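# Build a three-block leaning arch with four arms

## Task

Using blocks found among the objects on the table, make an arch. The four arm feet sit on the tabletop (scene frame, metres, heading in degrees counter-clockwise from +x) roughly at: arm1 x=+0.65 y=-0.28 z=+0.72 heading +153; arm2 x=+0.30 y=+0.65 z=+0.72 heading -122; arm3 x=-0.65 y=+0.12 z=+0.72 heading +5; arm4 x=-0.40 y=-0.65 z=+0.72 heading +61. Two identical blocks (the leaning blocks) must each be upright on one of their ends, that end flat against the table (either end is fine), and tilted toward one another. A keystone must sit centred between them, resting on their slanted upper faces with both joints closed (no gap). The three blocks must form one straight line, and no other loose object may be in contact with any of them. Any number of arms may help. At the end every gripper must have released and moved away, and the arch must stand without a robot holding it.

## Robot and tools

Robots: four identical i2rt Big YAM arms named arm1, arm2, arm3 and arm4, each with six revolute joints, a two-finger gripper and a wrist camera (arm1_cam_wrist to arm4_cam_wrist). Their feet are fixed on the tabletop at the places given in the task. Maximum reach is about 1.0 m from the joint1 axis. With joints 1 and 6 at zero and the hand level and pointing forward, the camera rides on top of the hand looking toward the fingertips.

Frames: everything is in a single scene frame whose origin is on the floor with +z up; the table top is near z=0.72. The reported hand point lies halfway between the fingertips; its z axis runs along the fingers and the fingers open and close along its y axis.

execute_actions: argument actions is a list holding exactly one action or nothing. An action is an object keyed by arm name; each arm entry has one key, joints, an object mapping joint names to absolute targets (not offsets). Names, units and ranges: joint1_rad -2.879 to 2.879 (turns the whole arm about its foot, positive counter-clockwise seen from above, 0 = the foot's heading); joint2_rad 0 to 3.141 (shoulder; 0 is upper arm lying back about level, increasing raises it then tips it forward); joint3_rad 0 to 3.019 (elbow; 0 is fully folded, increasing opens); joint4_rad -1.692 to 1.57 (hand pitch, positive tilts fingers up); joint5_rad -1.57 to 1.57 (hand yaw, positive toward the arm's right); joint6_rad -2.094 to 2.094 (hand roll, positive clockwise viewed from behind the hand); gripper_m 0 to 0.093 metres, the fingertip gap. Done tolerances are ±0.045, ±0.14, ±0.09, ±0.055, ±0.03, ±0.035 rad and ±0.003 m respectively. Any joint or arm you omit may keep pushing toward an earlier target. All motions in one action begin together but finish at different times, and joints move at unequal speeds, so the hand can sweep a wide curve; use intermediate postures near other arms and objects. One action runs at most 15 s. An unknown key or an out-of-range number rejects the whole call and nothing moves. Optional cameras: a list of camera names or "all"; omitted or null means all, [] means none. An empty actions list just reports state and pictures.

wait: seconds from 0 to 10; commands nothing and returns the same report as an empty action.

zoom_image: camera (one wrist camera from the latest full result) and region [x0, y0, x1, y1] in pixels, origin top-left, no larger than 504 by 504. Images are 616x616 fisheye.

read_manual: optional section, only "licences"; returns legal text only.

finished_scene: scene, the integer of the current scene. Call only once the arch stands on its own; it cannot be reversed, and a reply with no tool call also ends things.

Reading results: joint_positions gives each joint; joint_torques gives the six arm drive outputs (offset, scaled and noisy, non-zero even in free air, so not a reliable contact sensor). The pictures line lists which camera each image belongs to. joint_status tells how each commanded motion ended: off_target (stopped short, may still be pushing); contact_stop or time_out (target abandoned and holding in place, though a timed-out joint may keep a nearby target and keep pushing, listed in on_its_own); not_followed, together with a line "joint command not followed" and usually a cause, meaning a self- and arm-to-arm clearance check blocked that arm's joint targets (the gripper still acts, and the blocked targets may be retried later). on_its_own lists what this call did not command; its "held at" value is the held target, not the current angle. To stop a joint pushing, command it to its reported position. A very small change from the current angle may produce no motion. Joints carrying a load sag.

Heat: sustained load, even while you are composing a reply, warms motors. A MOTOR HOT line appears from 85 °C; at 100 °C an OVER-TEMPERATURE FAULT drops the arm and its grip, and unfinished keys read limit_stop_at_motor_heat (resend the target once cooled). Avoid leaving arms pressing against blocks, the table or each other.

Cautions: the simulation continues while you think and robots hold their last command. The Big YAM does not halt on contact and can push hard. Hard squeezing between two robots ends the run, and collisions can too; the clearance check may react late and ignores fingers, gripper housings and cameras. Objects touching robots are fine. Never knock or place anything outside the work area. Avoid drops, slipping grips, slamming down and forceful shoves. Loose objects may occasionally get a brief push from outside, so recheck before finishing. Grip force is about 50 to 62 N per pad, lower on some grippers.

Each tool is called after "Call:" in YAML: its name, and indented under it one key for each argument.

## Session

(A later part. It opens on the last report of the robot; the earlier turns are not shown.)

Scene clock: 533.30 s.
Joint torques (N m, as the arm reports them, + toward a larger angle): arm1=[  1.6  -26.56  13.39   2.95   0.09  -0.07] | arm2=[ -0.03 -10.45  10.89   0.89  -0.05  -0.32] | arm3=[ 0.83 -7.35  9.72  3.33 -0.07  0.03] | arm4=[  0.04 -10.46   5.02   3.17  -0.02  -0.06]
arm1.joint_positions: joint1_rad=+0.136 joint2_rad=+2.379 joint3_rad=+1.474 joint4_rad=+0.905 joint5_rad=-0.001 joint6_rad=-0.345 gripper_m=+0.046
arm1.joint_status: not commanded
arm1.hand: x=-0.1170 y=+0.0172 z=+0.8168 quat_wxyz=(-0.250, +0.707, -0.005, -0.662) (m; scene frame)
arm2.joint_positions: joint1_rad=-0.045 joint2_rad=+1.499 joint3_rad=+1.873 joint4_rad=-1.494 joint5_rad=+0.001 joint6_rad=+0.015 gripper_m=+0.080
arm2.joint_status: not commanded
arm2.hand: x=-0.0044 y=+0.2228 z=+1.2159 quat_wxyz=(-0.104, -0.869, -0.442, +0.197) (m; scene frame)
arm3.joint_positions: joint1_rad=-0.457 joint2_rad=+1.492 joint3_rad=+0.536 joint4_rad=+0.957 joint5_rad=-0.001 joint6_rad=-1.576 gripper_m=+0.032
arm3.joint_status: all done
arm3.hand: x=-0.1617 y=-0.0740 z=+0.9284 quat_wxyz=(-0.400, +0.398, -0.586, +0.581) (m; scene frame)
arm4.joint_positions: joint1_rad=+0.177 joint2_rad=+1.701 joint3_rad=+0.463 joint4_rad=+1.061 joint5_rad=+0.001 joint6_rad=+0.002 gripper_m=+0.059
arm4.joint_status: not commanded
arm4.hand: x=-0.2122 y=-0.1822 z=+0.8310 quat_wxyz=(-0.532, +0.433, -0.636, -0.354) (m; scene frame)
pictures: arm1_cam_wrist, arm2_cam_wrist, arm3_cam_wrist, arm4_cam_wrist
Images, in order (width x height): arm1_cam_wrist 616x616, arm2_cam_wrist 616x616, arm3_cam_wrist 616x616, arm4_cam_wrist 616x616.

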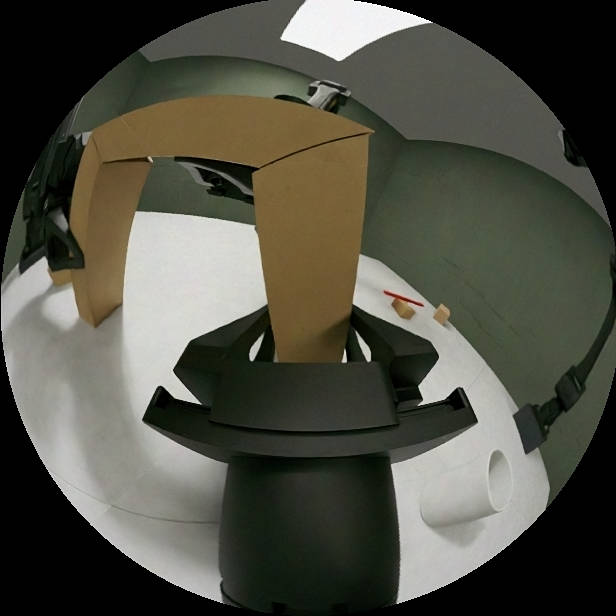

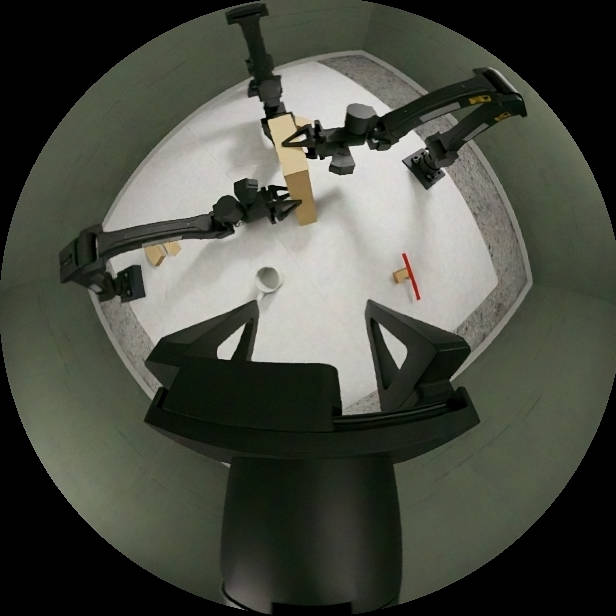

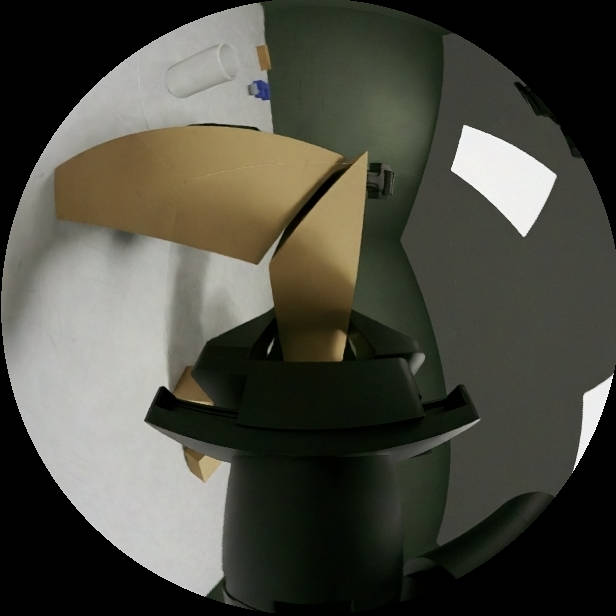

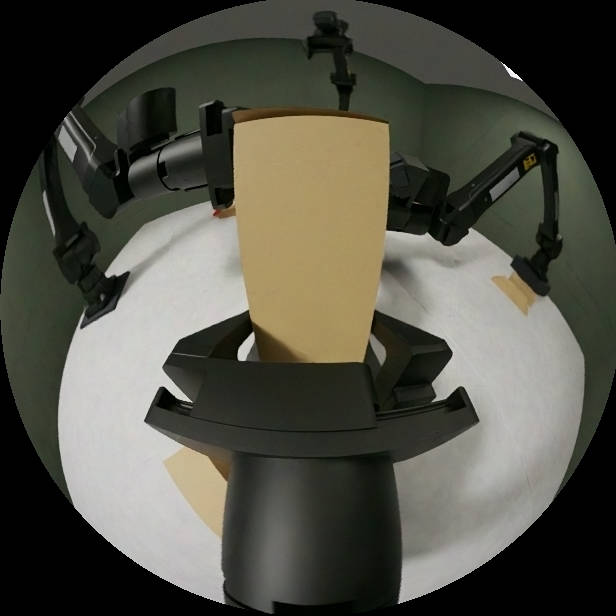

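Call:
execute_actions:
  actions:
    - {"arm3":{"joints":{"gripper_m":0.06}}}
  cameras: ["arm1_cam_wrist","arm3_cam_wrist","arm4_cam_wrist"]

Scene clock: 535.57 s.
Joint torques (N m, as the arm reports them, + toward a larger angle): arm1=[  1.4  -26.8   13.45   2.88   0.08  -0.06] | arm2=[ -0.48 -10.37  10.91   0.69   0.01  -0.24] | arm3=[ 1.31 -8.12  8.98  3.1  -0.06  0.04] | arm4=[  0.01 -10.46   5.02   3.18  -0.02  -0.06]
arm1.joint_positions: joint1_rad=+0.136 joint2_rad=+2.379 joint3_rad=+1.474 joint4_rad=+0.905 joint5_rad=+0.000 joint6_rad=-0.345 gripper_m=+0.046
arm1.joint_status: not commanded
arm1.hand: x=-0.1169 y=+0.0173 z=+0.8168 quat_wxyz=(-0.250, +0.707, -0.005, -0.662) (m; scene frame)
arm2.joint_positions: joint1_rad=-0.045 joint2_rad=+1.499 joint3_rad=+1.873 joint4_rad=-1.494 joint5_rad=+0.001 joint6_rad=+0.015 gripper_m=+0.080
arm2.joint_status: not commanded
arm2.hand: x=-0.0044 y=+0.2228 z=+1.2159 quat_wxyz=(-0.104, -0.869, -0.442, +0.197) (m; scene frame)
arm3.joint_positions: joint1_rad=-0.457 joint2_rad=+1.492 joint3_rad=+0.548 joint4_rad=+0.962 joint5_rad=-0.001 joint6_rad=-1.576 gripper_m=+0.060
arm3.joint_status: all done
arm3.hand: x=-0.1583 y=-0.0754 z=+0.9353 quat_wxyz=(-0.404, +0.395, -0.581, +0.586) (m; scene frame)
arm4.joint_positions: joint1_rad=+0.177 joint2_rad=+1.701 joint3_rad=+0.463 joint4_rad=+1.061 joint5_rad=+0.001 joint6_rad=+0.003 gripper_m=+0.059
arm4.joint_status: not commanded
arm4.hand: x=-0.2122 y=-0.1822 z=+0.8310 quat_wxyz=(-0.531, +0.433, -0.636, -0.354) (m; scene frame)
pictures: arm1_cam_wrist, arm3_cam_wrist, arm4_cam_wrist
Images, in order (width x height): arm1_cam_wrist 616x616, arm3_cam_wrist 616x616, arm4_cam_wrist 616x616.

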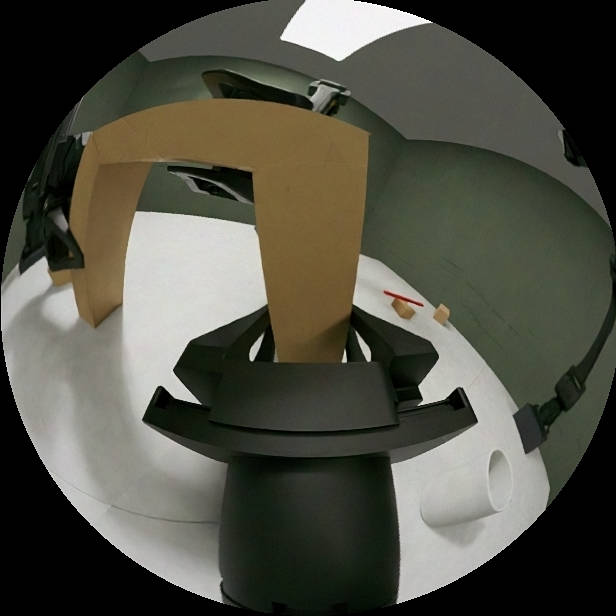

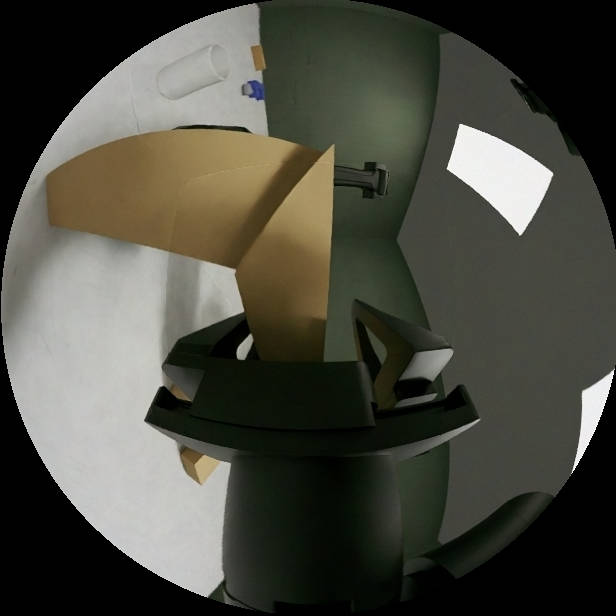

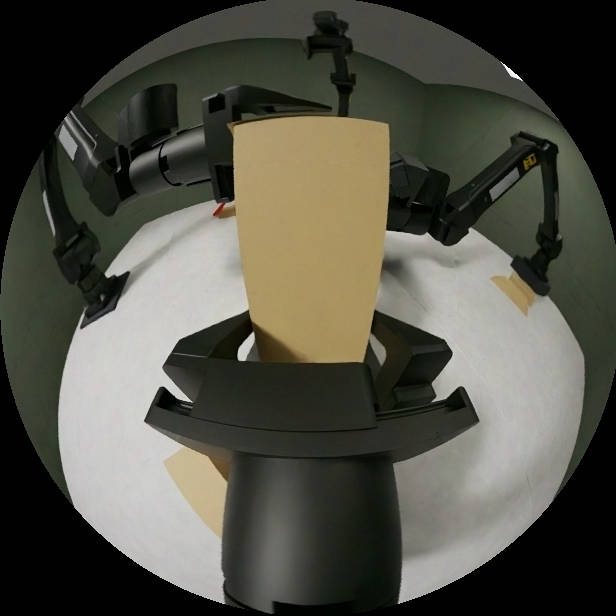

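Call:
execute_actions:
  actions:
    - {"arm3":{"joints":{"gripper_m":0.09,"joint3_rad":0.53}},"arm1":{"joints":{"gripper_m":0.085,"joint3_rad":1.525}}}
  cameras: ["arm1_cam_wrist","arm3_cam_wrist","arm4_cam_wrist"]

Scene clock: 550.73 s.
Joint torques (N m, as the arm reports them, + toward a larger angle): arm1=[  1.44 -26.49  11.19   2.04   0.07  -0.03] | arm2=[ -0.96 -11.49  10.79   0.9   -0.05  -0.23] | arm3=[ 1.3  -7.56  5.92  3.08 -0.07  0.01] | arm4=[  0.07 -10.49   5.01   3.19  -0.02  -0.07]
arm1.joint_positions: joint1_rad=+0.136 joint2_rad=+2.379 joint3_rad=+1.482 joint4_rad=+0.927 joint5_rad=+0.000 joint6_rad=-0.347 gripper_m=+0.085
arm1.joint_status: all done
arm1.hand: x=-0.1192 y=+0.0181 z=+0.8264 quat_wxyz=(-0.254, +0.696, -0.004, -0.672) (m; scene frame)
arm2.joint_positions: joint1_rad=-0.045 joint2_rad=+1.499 joint3_rad=+1.873 joint4_rad=-1.494 joint5_rad=+0.001 joint6_rad=+0.015 gripper_m=+0.080
arm2.joint_status: not commanded
arm2.hand: x=-0.0044 y=+0.2228 z=+1.2159 quat_wxyz=(-0.104, -0.869, -0.442, +0.197) (m; scene frame)
arm3.joint_positions: joint1_rad=-0.457 joint2_rad=+1.492 joint3_rad=+0.526 joint4_rad=+0.963 joint5_rad=-0.001 joint6_rad=-1.576 gripper_m=+0.090
arm3.joint_status: all done
arm3.hand: x=-0.1647 y=-0.0728 z=+0.9252 quat_wxyz=(-0.399, +0.399, -0.587, +0.580) (m; scene frame)
arm4.joint_positions: joint1_rad=+0.177 joint2_rad=+1.701 joint3_rad=+0.463 joint4_rad=+1.061 joint5_rad=+0.001 joint6_rad=+0.003 gripper_m=+0.059
arm4.joint_status: not commanded
arm4.hand: x=-0.2122 y=-0.1822 z=+0.8310 quat_wxyz=(-0.531, +0.433, -0.636, -0.354) (m; scene frame)
pictures: arm1_cam_wrist, arm3_cam_wrist, arm4_cam_wrist
Images, in order (width x height): arm1_cam_wrist 616x616, arm3_cam_wrist 616x616, arm4_cam_wrist 616x616.

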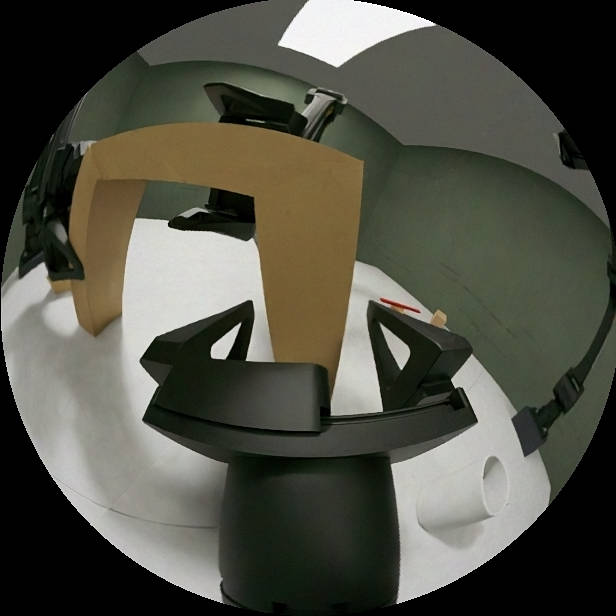

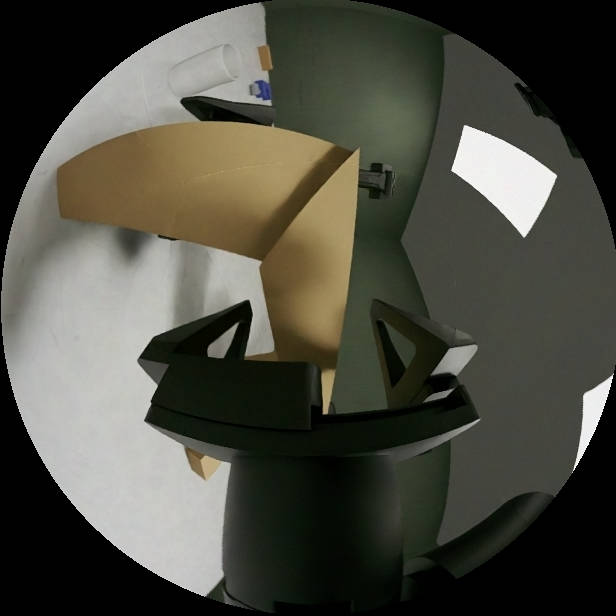

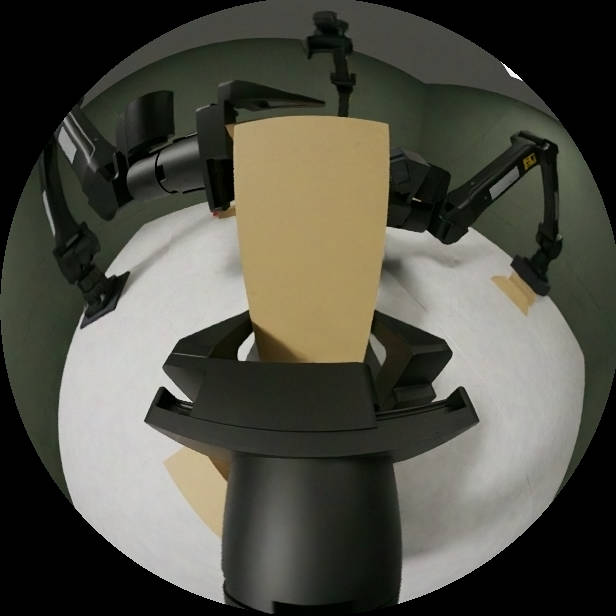

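Call:
execute_actions:
  actions:
    - {"arm3":{"joints":{"joint2_rad":1.435,"joint3_rad":0.475}},"arm1":{"joints":{"joint2_rad":2.33,"joint3_rad":1.37,"joint4_rad":1.0}},"arm4":{"joints":{"gripper_m":0.09}}}
  cameras: ["arm1_cam_wrist","arm3_cam_wrist","arm4_cam_wrist"]

Scene clock: 558.13 s.
Joint torques (N m, as the arm reports them, + toward a larger angle): arm1=[  1.44 -26.8    7.12   2.01   0.09  -0.07] | arm2=[-0.75 -9.98 10.58  1.27  0.01 -0.24] | arm3=[ 0.95 -9.09  6.25  3.   -0.09  0.05] | arm4=[  0.13 -10.28   5.09   3.12  -0.02  -0.07]
arm1.joint_positions: joint1_rad=+0.136 joint2_rad=+2.338 joint3_rad=+1.374 joint4_rad=+0.984 joint5_rad=+0.000 joint6_rad=-0.347 gripper_m=+0.085
arm1.joint_status: all done
arm1.hand: x=-0.0917 y=+0.0075 z=+0.8215 quat_wxyz=(-0.253, +0.699, -0.004, -0.668) (m; scene frame)
arm2.joint_positions: joint1_rad=-0.045 joint2_rad=+1.499 joint3_rad=+1.873 joint4_rad=-1.494 joint5_rad=+0.001 joint6_rad=+0.015 gripper_m=+0.080
arm2.joint_status: not commanded
arm2.hand: x=-0.0044 y=+0.2228 z=+1.2159 quat_wxyz=(-0.104, -0.869, -0.442, +0.197) (m; scene frame)
arm3.joint_positions: joint1_rad=-0.457 joint2_rad=+1.458 joint3_rad=+0.467 joint4_rad=+0.964 joint5_rad=-0.001 joint6_rad=-1.576 gripper_m=+0.090
arm3.joint_status: all done
arm3.hand: x=-0.1844 y=-0.0650 z=+0.9153 quat_wxyz=(-0.395, +0.404, -0.594, +0.573) (m; scene frame)
arm4.joint_positions: joint1_rad=+0.177 joint2_rad=+1.698 joint3_rad=+0.463 joint4_rad=+1.063 joint5_rad=+0.001 joint6_rad=+0.003 gripper_m=+0.090
arm4.joint_status: all done
arm4.hand: x=-0.2121 y=-0.1820 z=+0.8331 quat_wxyz=(-0.533, +0.432, -0.635, -0.355) (m; scene frame)
pictures: arm1_cam_wrist, arm3_cam_wrist, arm4_cam_wrist
Images, in order (width x height): arm1_cam_wrist 616x616, arm3_cam_wrist 616x616, arm4_cam_wrist 616x616.

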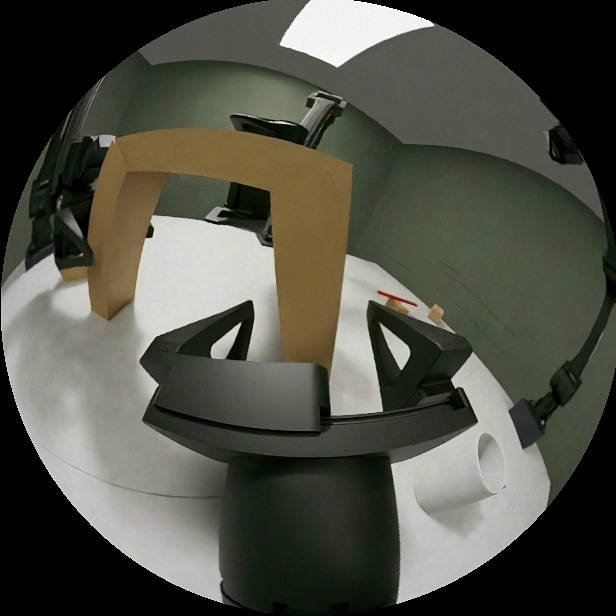

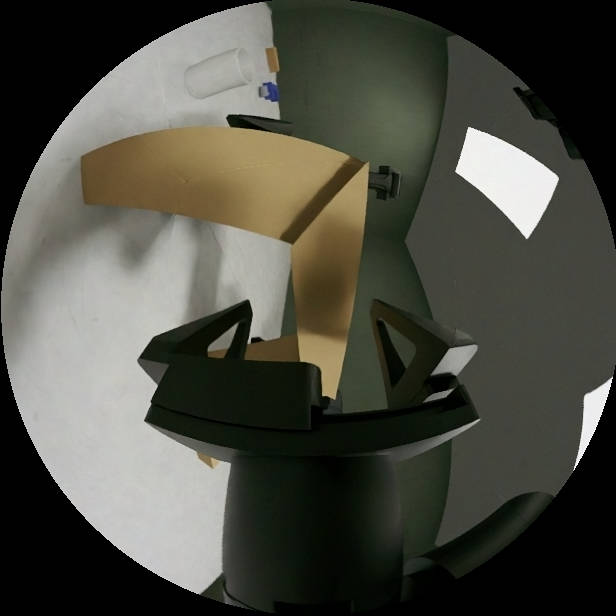

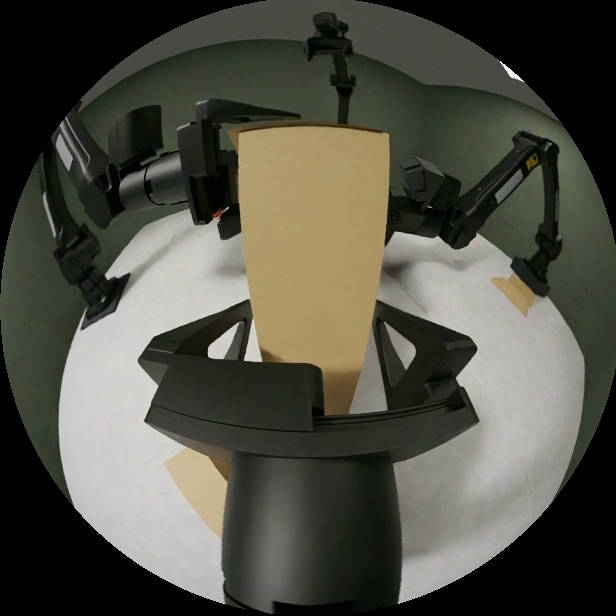

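Call:
execute_actions:
  actions:
    - {"arm3":{"joints":{"joint2_rad":1.355,"joint3_rad":0.40}},"arm1":{"joints":{"joint2_rad":2.27,"joint3_rad":1.23,"joint4_rad":1.05}},"arm4":{"joints":{"joint2_rad":1.44,"joint3_rad":0.28,"joint4_rad":1.02}}}
  cameras: ["arm1_cam_wrist","arm3_cam_wrist","arm4_cam_wrist"]

Scene clock: 564.67 s.
Joint torques (N m, as the arm reports them, + toward a larger angle): arm1=[  1.57 -25.83   6.43   1.98   0.07  -0.06] | arm2=[ -0.17 -11.15  10.64   0.92   0.02  -0.28] | arm3=[ 0.9  -7.27  6.16  2.88 -0.06  0.01] | arm4=[ 0.11 -5.79  4.74  1.52 -0.02 -0.07]
arm1.joint_positions: joint1_rad=+0.136 joint2_rad=+2.282 joint3_rad=+1.236 joint4_rad=+1.033 joint5_rad=+0.000 joint6_rad=-0.347 gripper_m=+0.085
arm1.joint_status: all done
arm1.hand: x=-0.0547 y=-0.0067 z=+0.8135 quat_wxyz=(-0.249, +0.711, -0.005, -0.657) (m; scene frame)
arm2.joint_positions: joint1_rad=-0.045 joint2_rad=+1.499 joint3_rad=+1.873 joint4_rad=-1.494 joint5_rad=+0.001 joint6_rad=+0.015 gripper_m=+0.080
arm2.joint_status: not commanded
arm2.hand: x=-0.0044 y=+0.2228 z=+1.2159 quat_wxyz=(-0.104, -0.869, -0.442, +0.197) (m; scene frame)
arm3.joint_positions: joint1_rad=-0.457 joint2_rad=+1.368 joint3_rad=+0.394 joint4_rad=+0.965 joint5_rad=-0.001 joint6_rad=-1.576 gripper_m=+0.090
arm3.joint_status: all done
arm3.hand: x=-0.2116 y=-0.0545 z=+0.9238 quat_wxyz=(-0.398, +0.400, -0.589, +0.578) (m; scene frame)
arm4.joint_positions: joint1_rad=+0.177 joint2_rad=+1.441 joint3_rad=+0.285 joint4_rad=+1.031 joint5_rad=+0.001 joint6_rad=+0.003 gripper_m=+0.090
arm4.joint_status: all done
arm4.hand: x=-0.2375 y=-0.2440 z=+0.8731 quat_wxyz=(-0.548, +0.424, -0.622, -0.365) (m; scene frame)
pictures: arm1_cam_wrist, arm3_cam_wrist, arm4_cam_wrist
Images, in order (width x height): arm1_cam_wrist 616x616, arm3_cam_wrist 616x616, arm4_cam_wrist 616x616.

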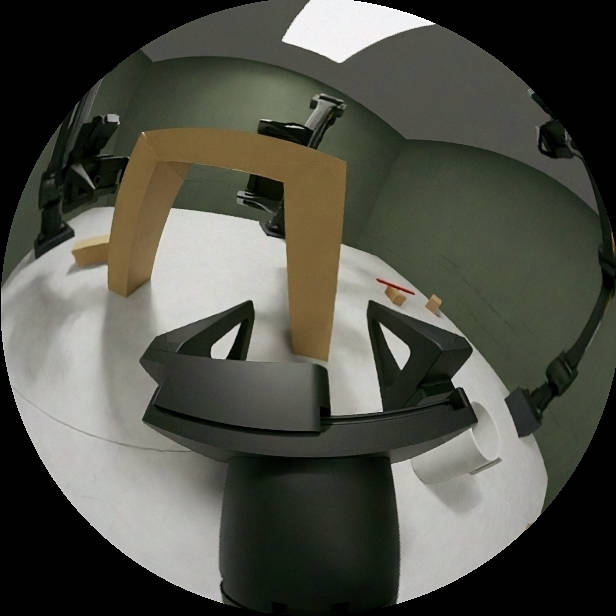

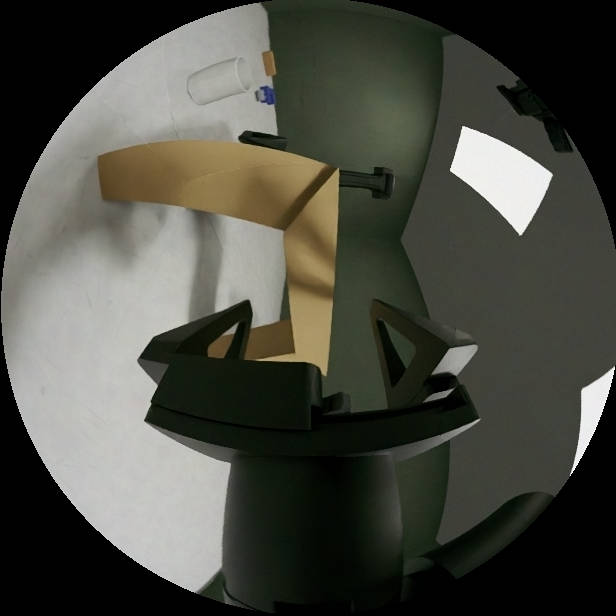

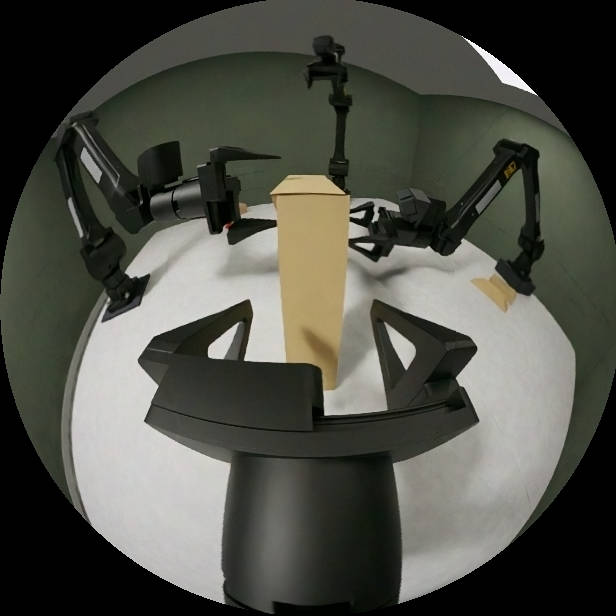

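Call:
zoom_image:
  camera: "arm4_cam_wrist"
  region: [240, 150, 380, 250]

Call:
zoom_image:
  camera: "arm1_cam_wrist"
  region: [90, 110, 370, 370]

Region (240, 150, 380, 250) of arm4_cam_wrist's 616x616 image, scaled by 3.600, with more detail than that image has; it fills the top 360 rows of this view, and the rest is white.

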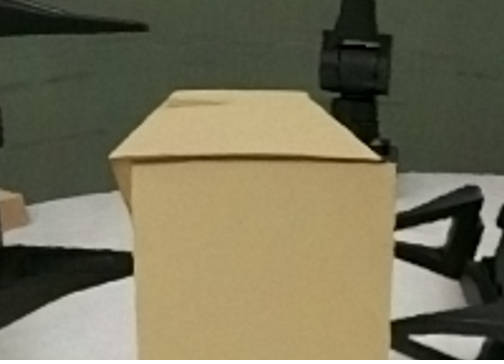

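Region (90, 110, 370, 370) of arm1_cam_wrist's 616x616 image, scaled by 1.800, with more detail than that image has; it fills the top 468 rows of this view, and the rest is white.

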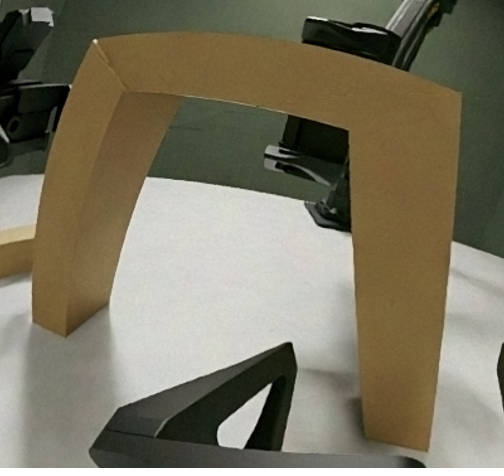

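Call:
execute_actions:
  actions:
    - {"arm3":{"joints":{"joint2_rad":1.0,"joint3_rad":0.1}},"arm1":{"joints":{"joint2_rad":1.9,"joint3_rad":0.7,"joint4_rad":1.05}},"arm4":{"joints":{"joint2_rad":1.0,"joint3_rad":0.05}},"arm2":{"joints":{"joint2_rad":1.2,"joint3_rad":1.5}}}

Scene clock: 571.33 s.
Joint torques (N m, as the arm reports them, + toward a larger angle): arm1=[  1.35 -16.33   5.9    1.64   0.05  -0.02] | arm2=[-0.08 -5.95  9.09  0.79 -0.07 -0.32] | arm3=[ 1.   -2.03  6.63  3.07 -0.06  0.05] | arm4=[ 0.12 -0.39  6.3   1.54 -0.02 -0.08]
arm1.joint_positions: joint1_rad=+0.136 joint2_rad=+1.885 joint3_rad=+0.699 joint4_rad=+1.041 joint5_rad=+0.000 joint6_rad=-0.347 gripper_m=+0.085
arm1.joint_status: all done
arm1.hand: x=+0.1014 y=-0.0675 z=+0.8543 quat_wxyz=(-0.232, +0.756, -0.005, -0.612) (m; scene frame)
arm2.joint_positions: joint1_rad=-0.045 joint2_rad=+1.198 joint3_rad=+1.494 joint4_rad=-1.498 joint5_rad=+0.001 joint6_rad=+0.015 gripper_m=+0.080
arm2.joint_status: all done
arm2.hand: x=+0.0671 y=+0.3239 z=+1.1750 quat_wxyz=(-0.085, -0.877, -0.445, +0.161) (m; scene frame)
arm3.joint_positions: joint1_rad=-0.457 joint2_rad=+1.007 joint3_rad=+0.093 joint4_rad=+0.965 joint5_rad=-0.001 joint6_rad=-1.576 gripper_m=+0.090
arm3.joint_status: all done
arm3.hand: x=-0.3205 y=-0.0120 z=+0.9244 quat_wxyz=(-0.410, +0.388, -0.572, +0.596) (m; scene frame)
arm4.joint_positions: joint1_rad=+0.177 joint2_rad=+1.001 joint3_rad=+0.054 joint4_rad=+1.029 joint5_rad=+0.001 joint6_rad=+0.003 gripper_m=+0.090
arm4.joint_status: all done
arm4.hand: x=-0.2734 y=-0.3314 z=+0.9356 quat_wxyz=(-0.609, +0.384, -0.562, -0.408) (m; scene frame)
pictures: arm1_cam_wrist, arm2_cam_wrist, arm3_cam_wrist, arm4_cam_wrist
Images, in order (width x height): arm1_cam_wrist 616x616, arm2_cam_wrist 616x616, arm3_cam_wrist 616x616, arm4_cam_wrist 616x616.

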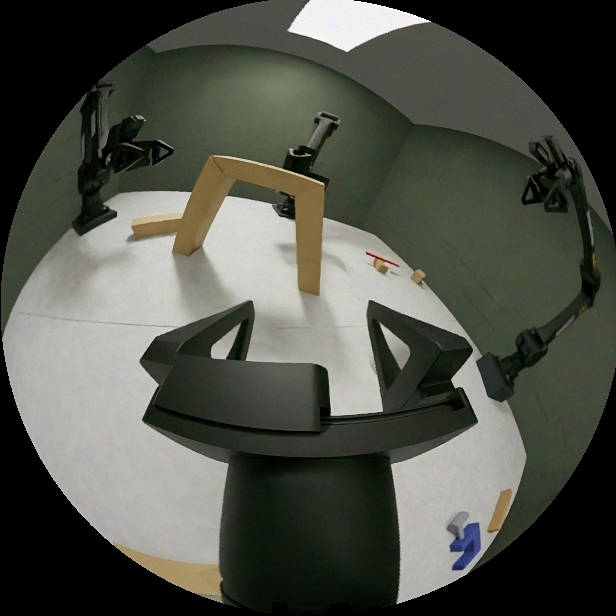

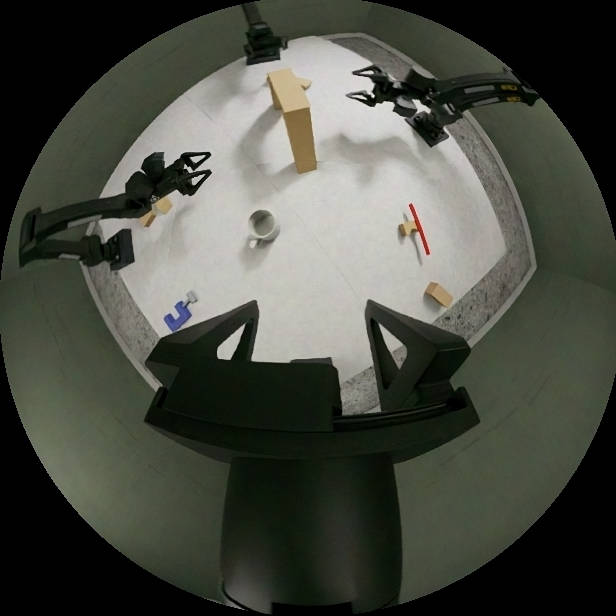

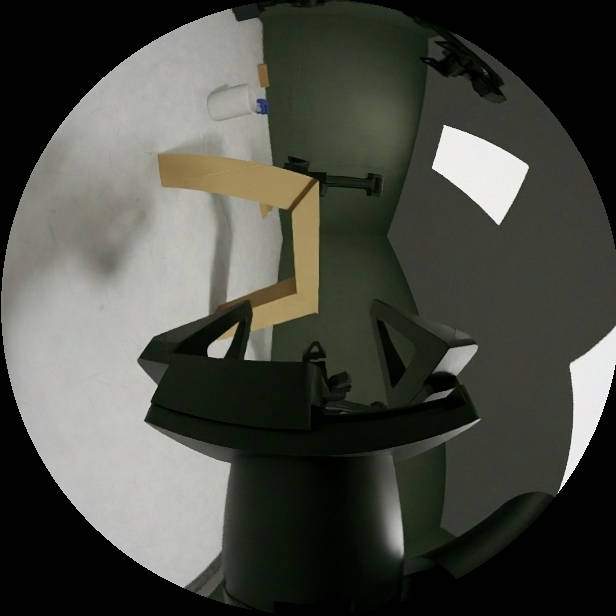

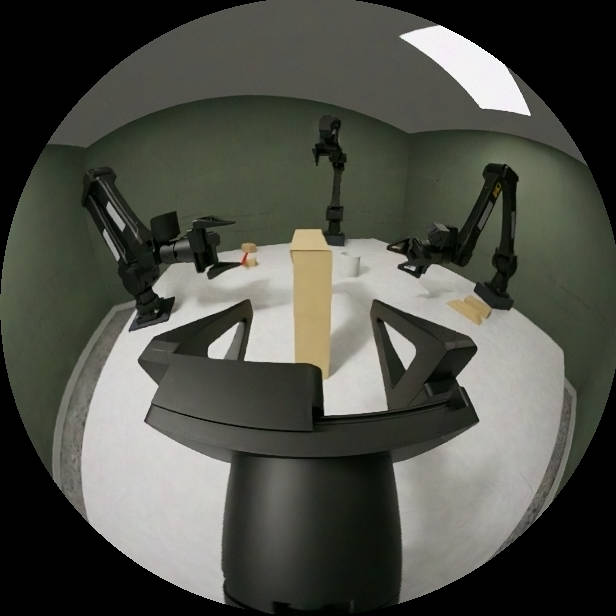

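Call:
execute_actions:
  actions:
    - {"arm4":{"joints":{"joint4_rad":0.3}}}
  cameras: ["arm4_cam_wrist"]

Scene clock: 574.27 s.
Joint torques (N m, as the arm reports them, + toward a larger angle): arm1=[  1.62 -15.83   5.92   1.76   0.08  -0.07] | arm2=[ 0.29 -6.21  8.89  1.19 -0.03 -0.26] | arm3=[ 0.85 -1.88  6.71  3.   -0.06  0.02] | arm4=[ 0.2  -0.18  6.16  0.79 -0.02 -0.07]
arm1.joint_positions: joint1_rad=+0.136 joint2_rad=+1.885 joint3_rad=+0.699 joint4_rad=+1.041 joint5_rad=+0.000 joint6_rad=-0.347 gripper_m=+0.085
arm1.joint_status: not commanded
arm1.hand: x=+0.1014 y=-0.0675 z=+0.8543 quat_wxyz=(-0.232, +0.756, -0.005, -0.612) (m; scene frame)
arm2.joint_positions: joint1_rad=-0.045 joint2_rad=+1.198 joint3_rad=+1.494 joint4_rad=-1.498 joint5_rad=+0.001 joint6_rad=+0.015 gripper_m=+0.080
arm2.joint_status: not commanded
arm2.hand: x=+0.0671 y=+0.3239 z=+1.1750 quat_wxyz=(-0.085, -0.877, -0.445, +0.161) (m; scene frame)
arm3.joint_positions: joint1_rad=-0.457 joint2_rad=+1.007 joint3_rad=+0.093 joint4_rad=+0.965 joint5_rad=-0.001 joint6_rad=-1.576 gripper_m=+0.090
arm3.joint_status: not commanded
arm3.hand: x=-0.3205 y=-0.0120 z=+0.9244 quat_wxyz=(-0.410, +0.388, -0.572, +0.596) (m; scene frame)
arm4.joint_positions: joint1_rad=+0.177 joint2_rad=+1.001 joint3_rad=+0.054 joint4_rad=+0.321 joint5_rad=+0.001 joint6_rad=+0.003 gripper_m=+0.090
arm4.joint_status: all done
arm4.hand: x=-0.2891 y=-0.3760 z=+0.7719 quat_wxyz=(-0.377, +0.501, -0.738, -0.248) (m; scene frame)
pictures: arm4_cam_wrist
Images, in order (width x height): arm4_cam_wrist 616x616.

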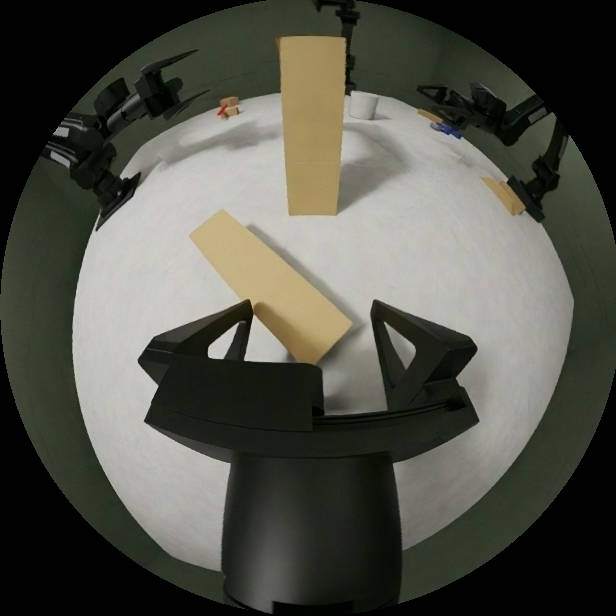

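Call:
execute_actions:
  actions:
    - {"arm4":{"joints":{"joint4_rad":0.6}}}
  cameras: []

Call:
finished_scene:
  scene: 1

Scene clock: 577.77 s.
Joint torques (N m, as the arm reports them, + toward a larger angle): arm1=[  1.4  -16.23   6.02   1.73   0.05  -0.05] | arm2=[-0.34 -5.93  8.92  1.06 -0.01 -0.23] | arm3=[ 0.69 -2.21  6.63  2.92 -0.06  0.05] | arm4=[ 0.15 -0.4   6.3   3.06 -0.02 -0.08]
arm1.joint_positions: joint1_rad=+0.136 joint2_rad=+1.885 joint3_rad=+0.699 joint4_rad=+1.041 joint5_rad=+0.000 joint6_rad=-0.347 gripper_m=+0.085
arm1.joint_status: not commanded
arm1.hand: x=+0.1014 y=-0.0675 z=+0.8543 quat_wxyz=(-0.232, +0.756, -0.005, -0.612) (m; scene frame)
arm2.joint_positions: joint1_rad=-0.045 joint2_rad=+1.198 joint3_rad=+1.494 joint4_rad=-1.498 joint5_rad=+0.001 joint6_rad=+0.015 gripper_m=+0.080
arm2.joint_status: not commanded
arm2.hand: x=+0.0671 y=+0.3239 z=+1.1750 quat_wxyz=(-0.085, -0.877, -0.445, +0.161) (m; scene frame)
arm3.joint_positions: joint1_rad=-0.457 joint2_rad=+1.007 joint3_rad=+0.093 joint4_rad=+0.965 joint5_rad=-0.001 joint6_rad=-1.576 gripper_m=+0.090
arm3.joint_status: not commanded
arm3.hand: x=-0.3205 y=-0.0120 z=+0.9244 quat_wxyz=(-0.410, +0.388, -0.572, +0.596) (m; scene frame)
arm4.joint_positions: joint1_rad=+0.177 joint2_rad=+1.001 joint3_rad=+0.054 joint4_rad=+0.577 joint5_rad=+0.001 joint6_rad=+0.003 gripper_m=+0.090
arm4.joint_status: all done
arm4.hand: x=-0.2783 y=-0.3474 z=+0.8269 quat_wxyz=(-0.468, +0.465, -0.684, -0.311) (m; scene frame)
pictures: none
No camera images: the call's "cameras" was empty. Leave "cameras" out to get every camera's image.

The scene is finished: the task was done.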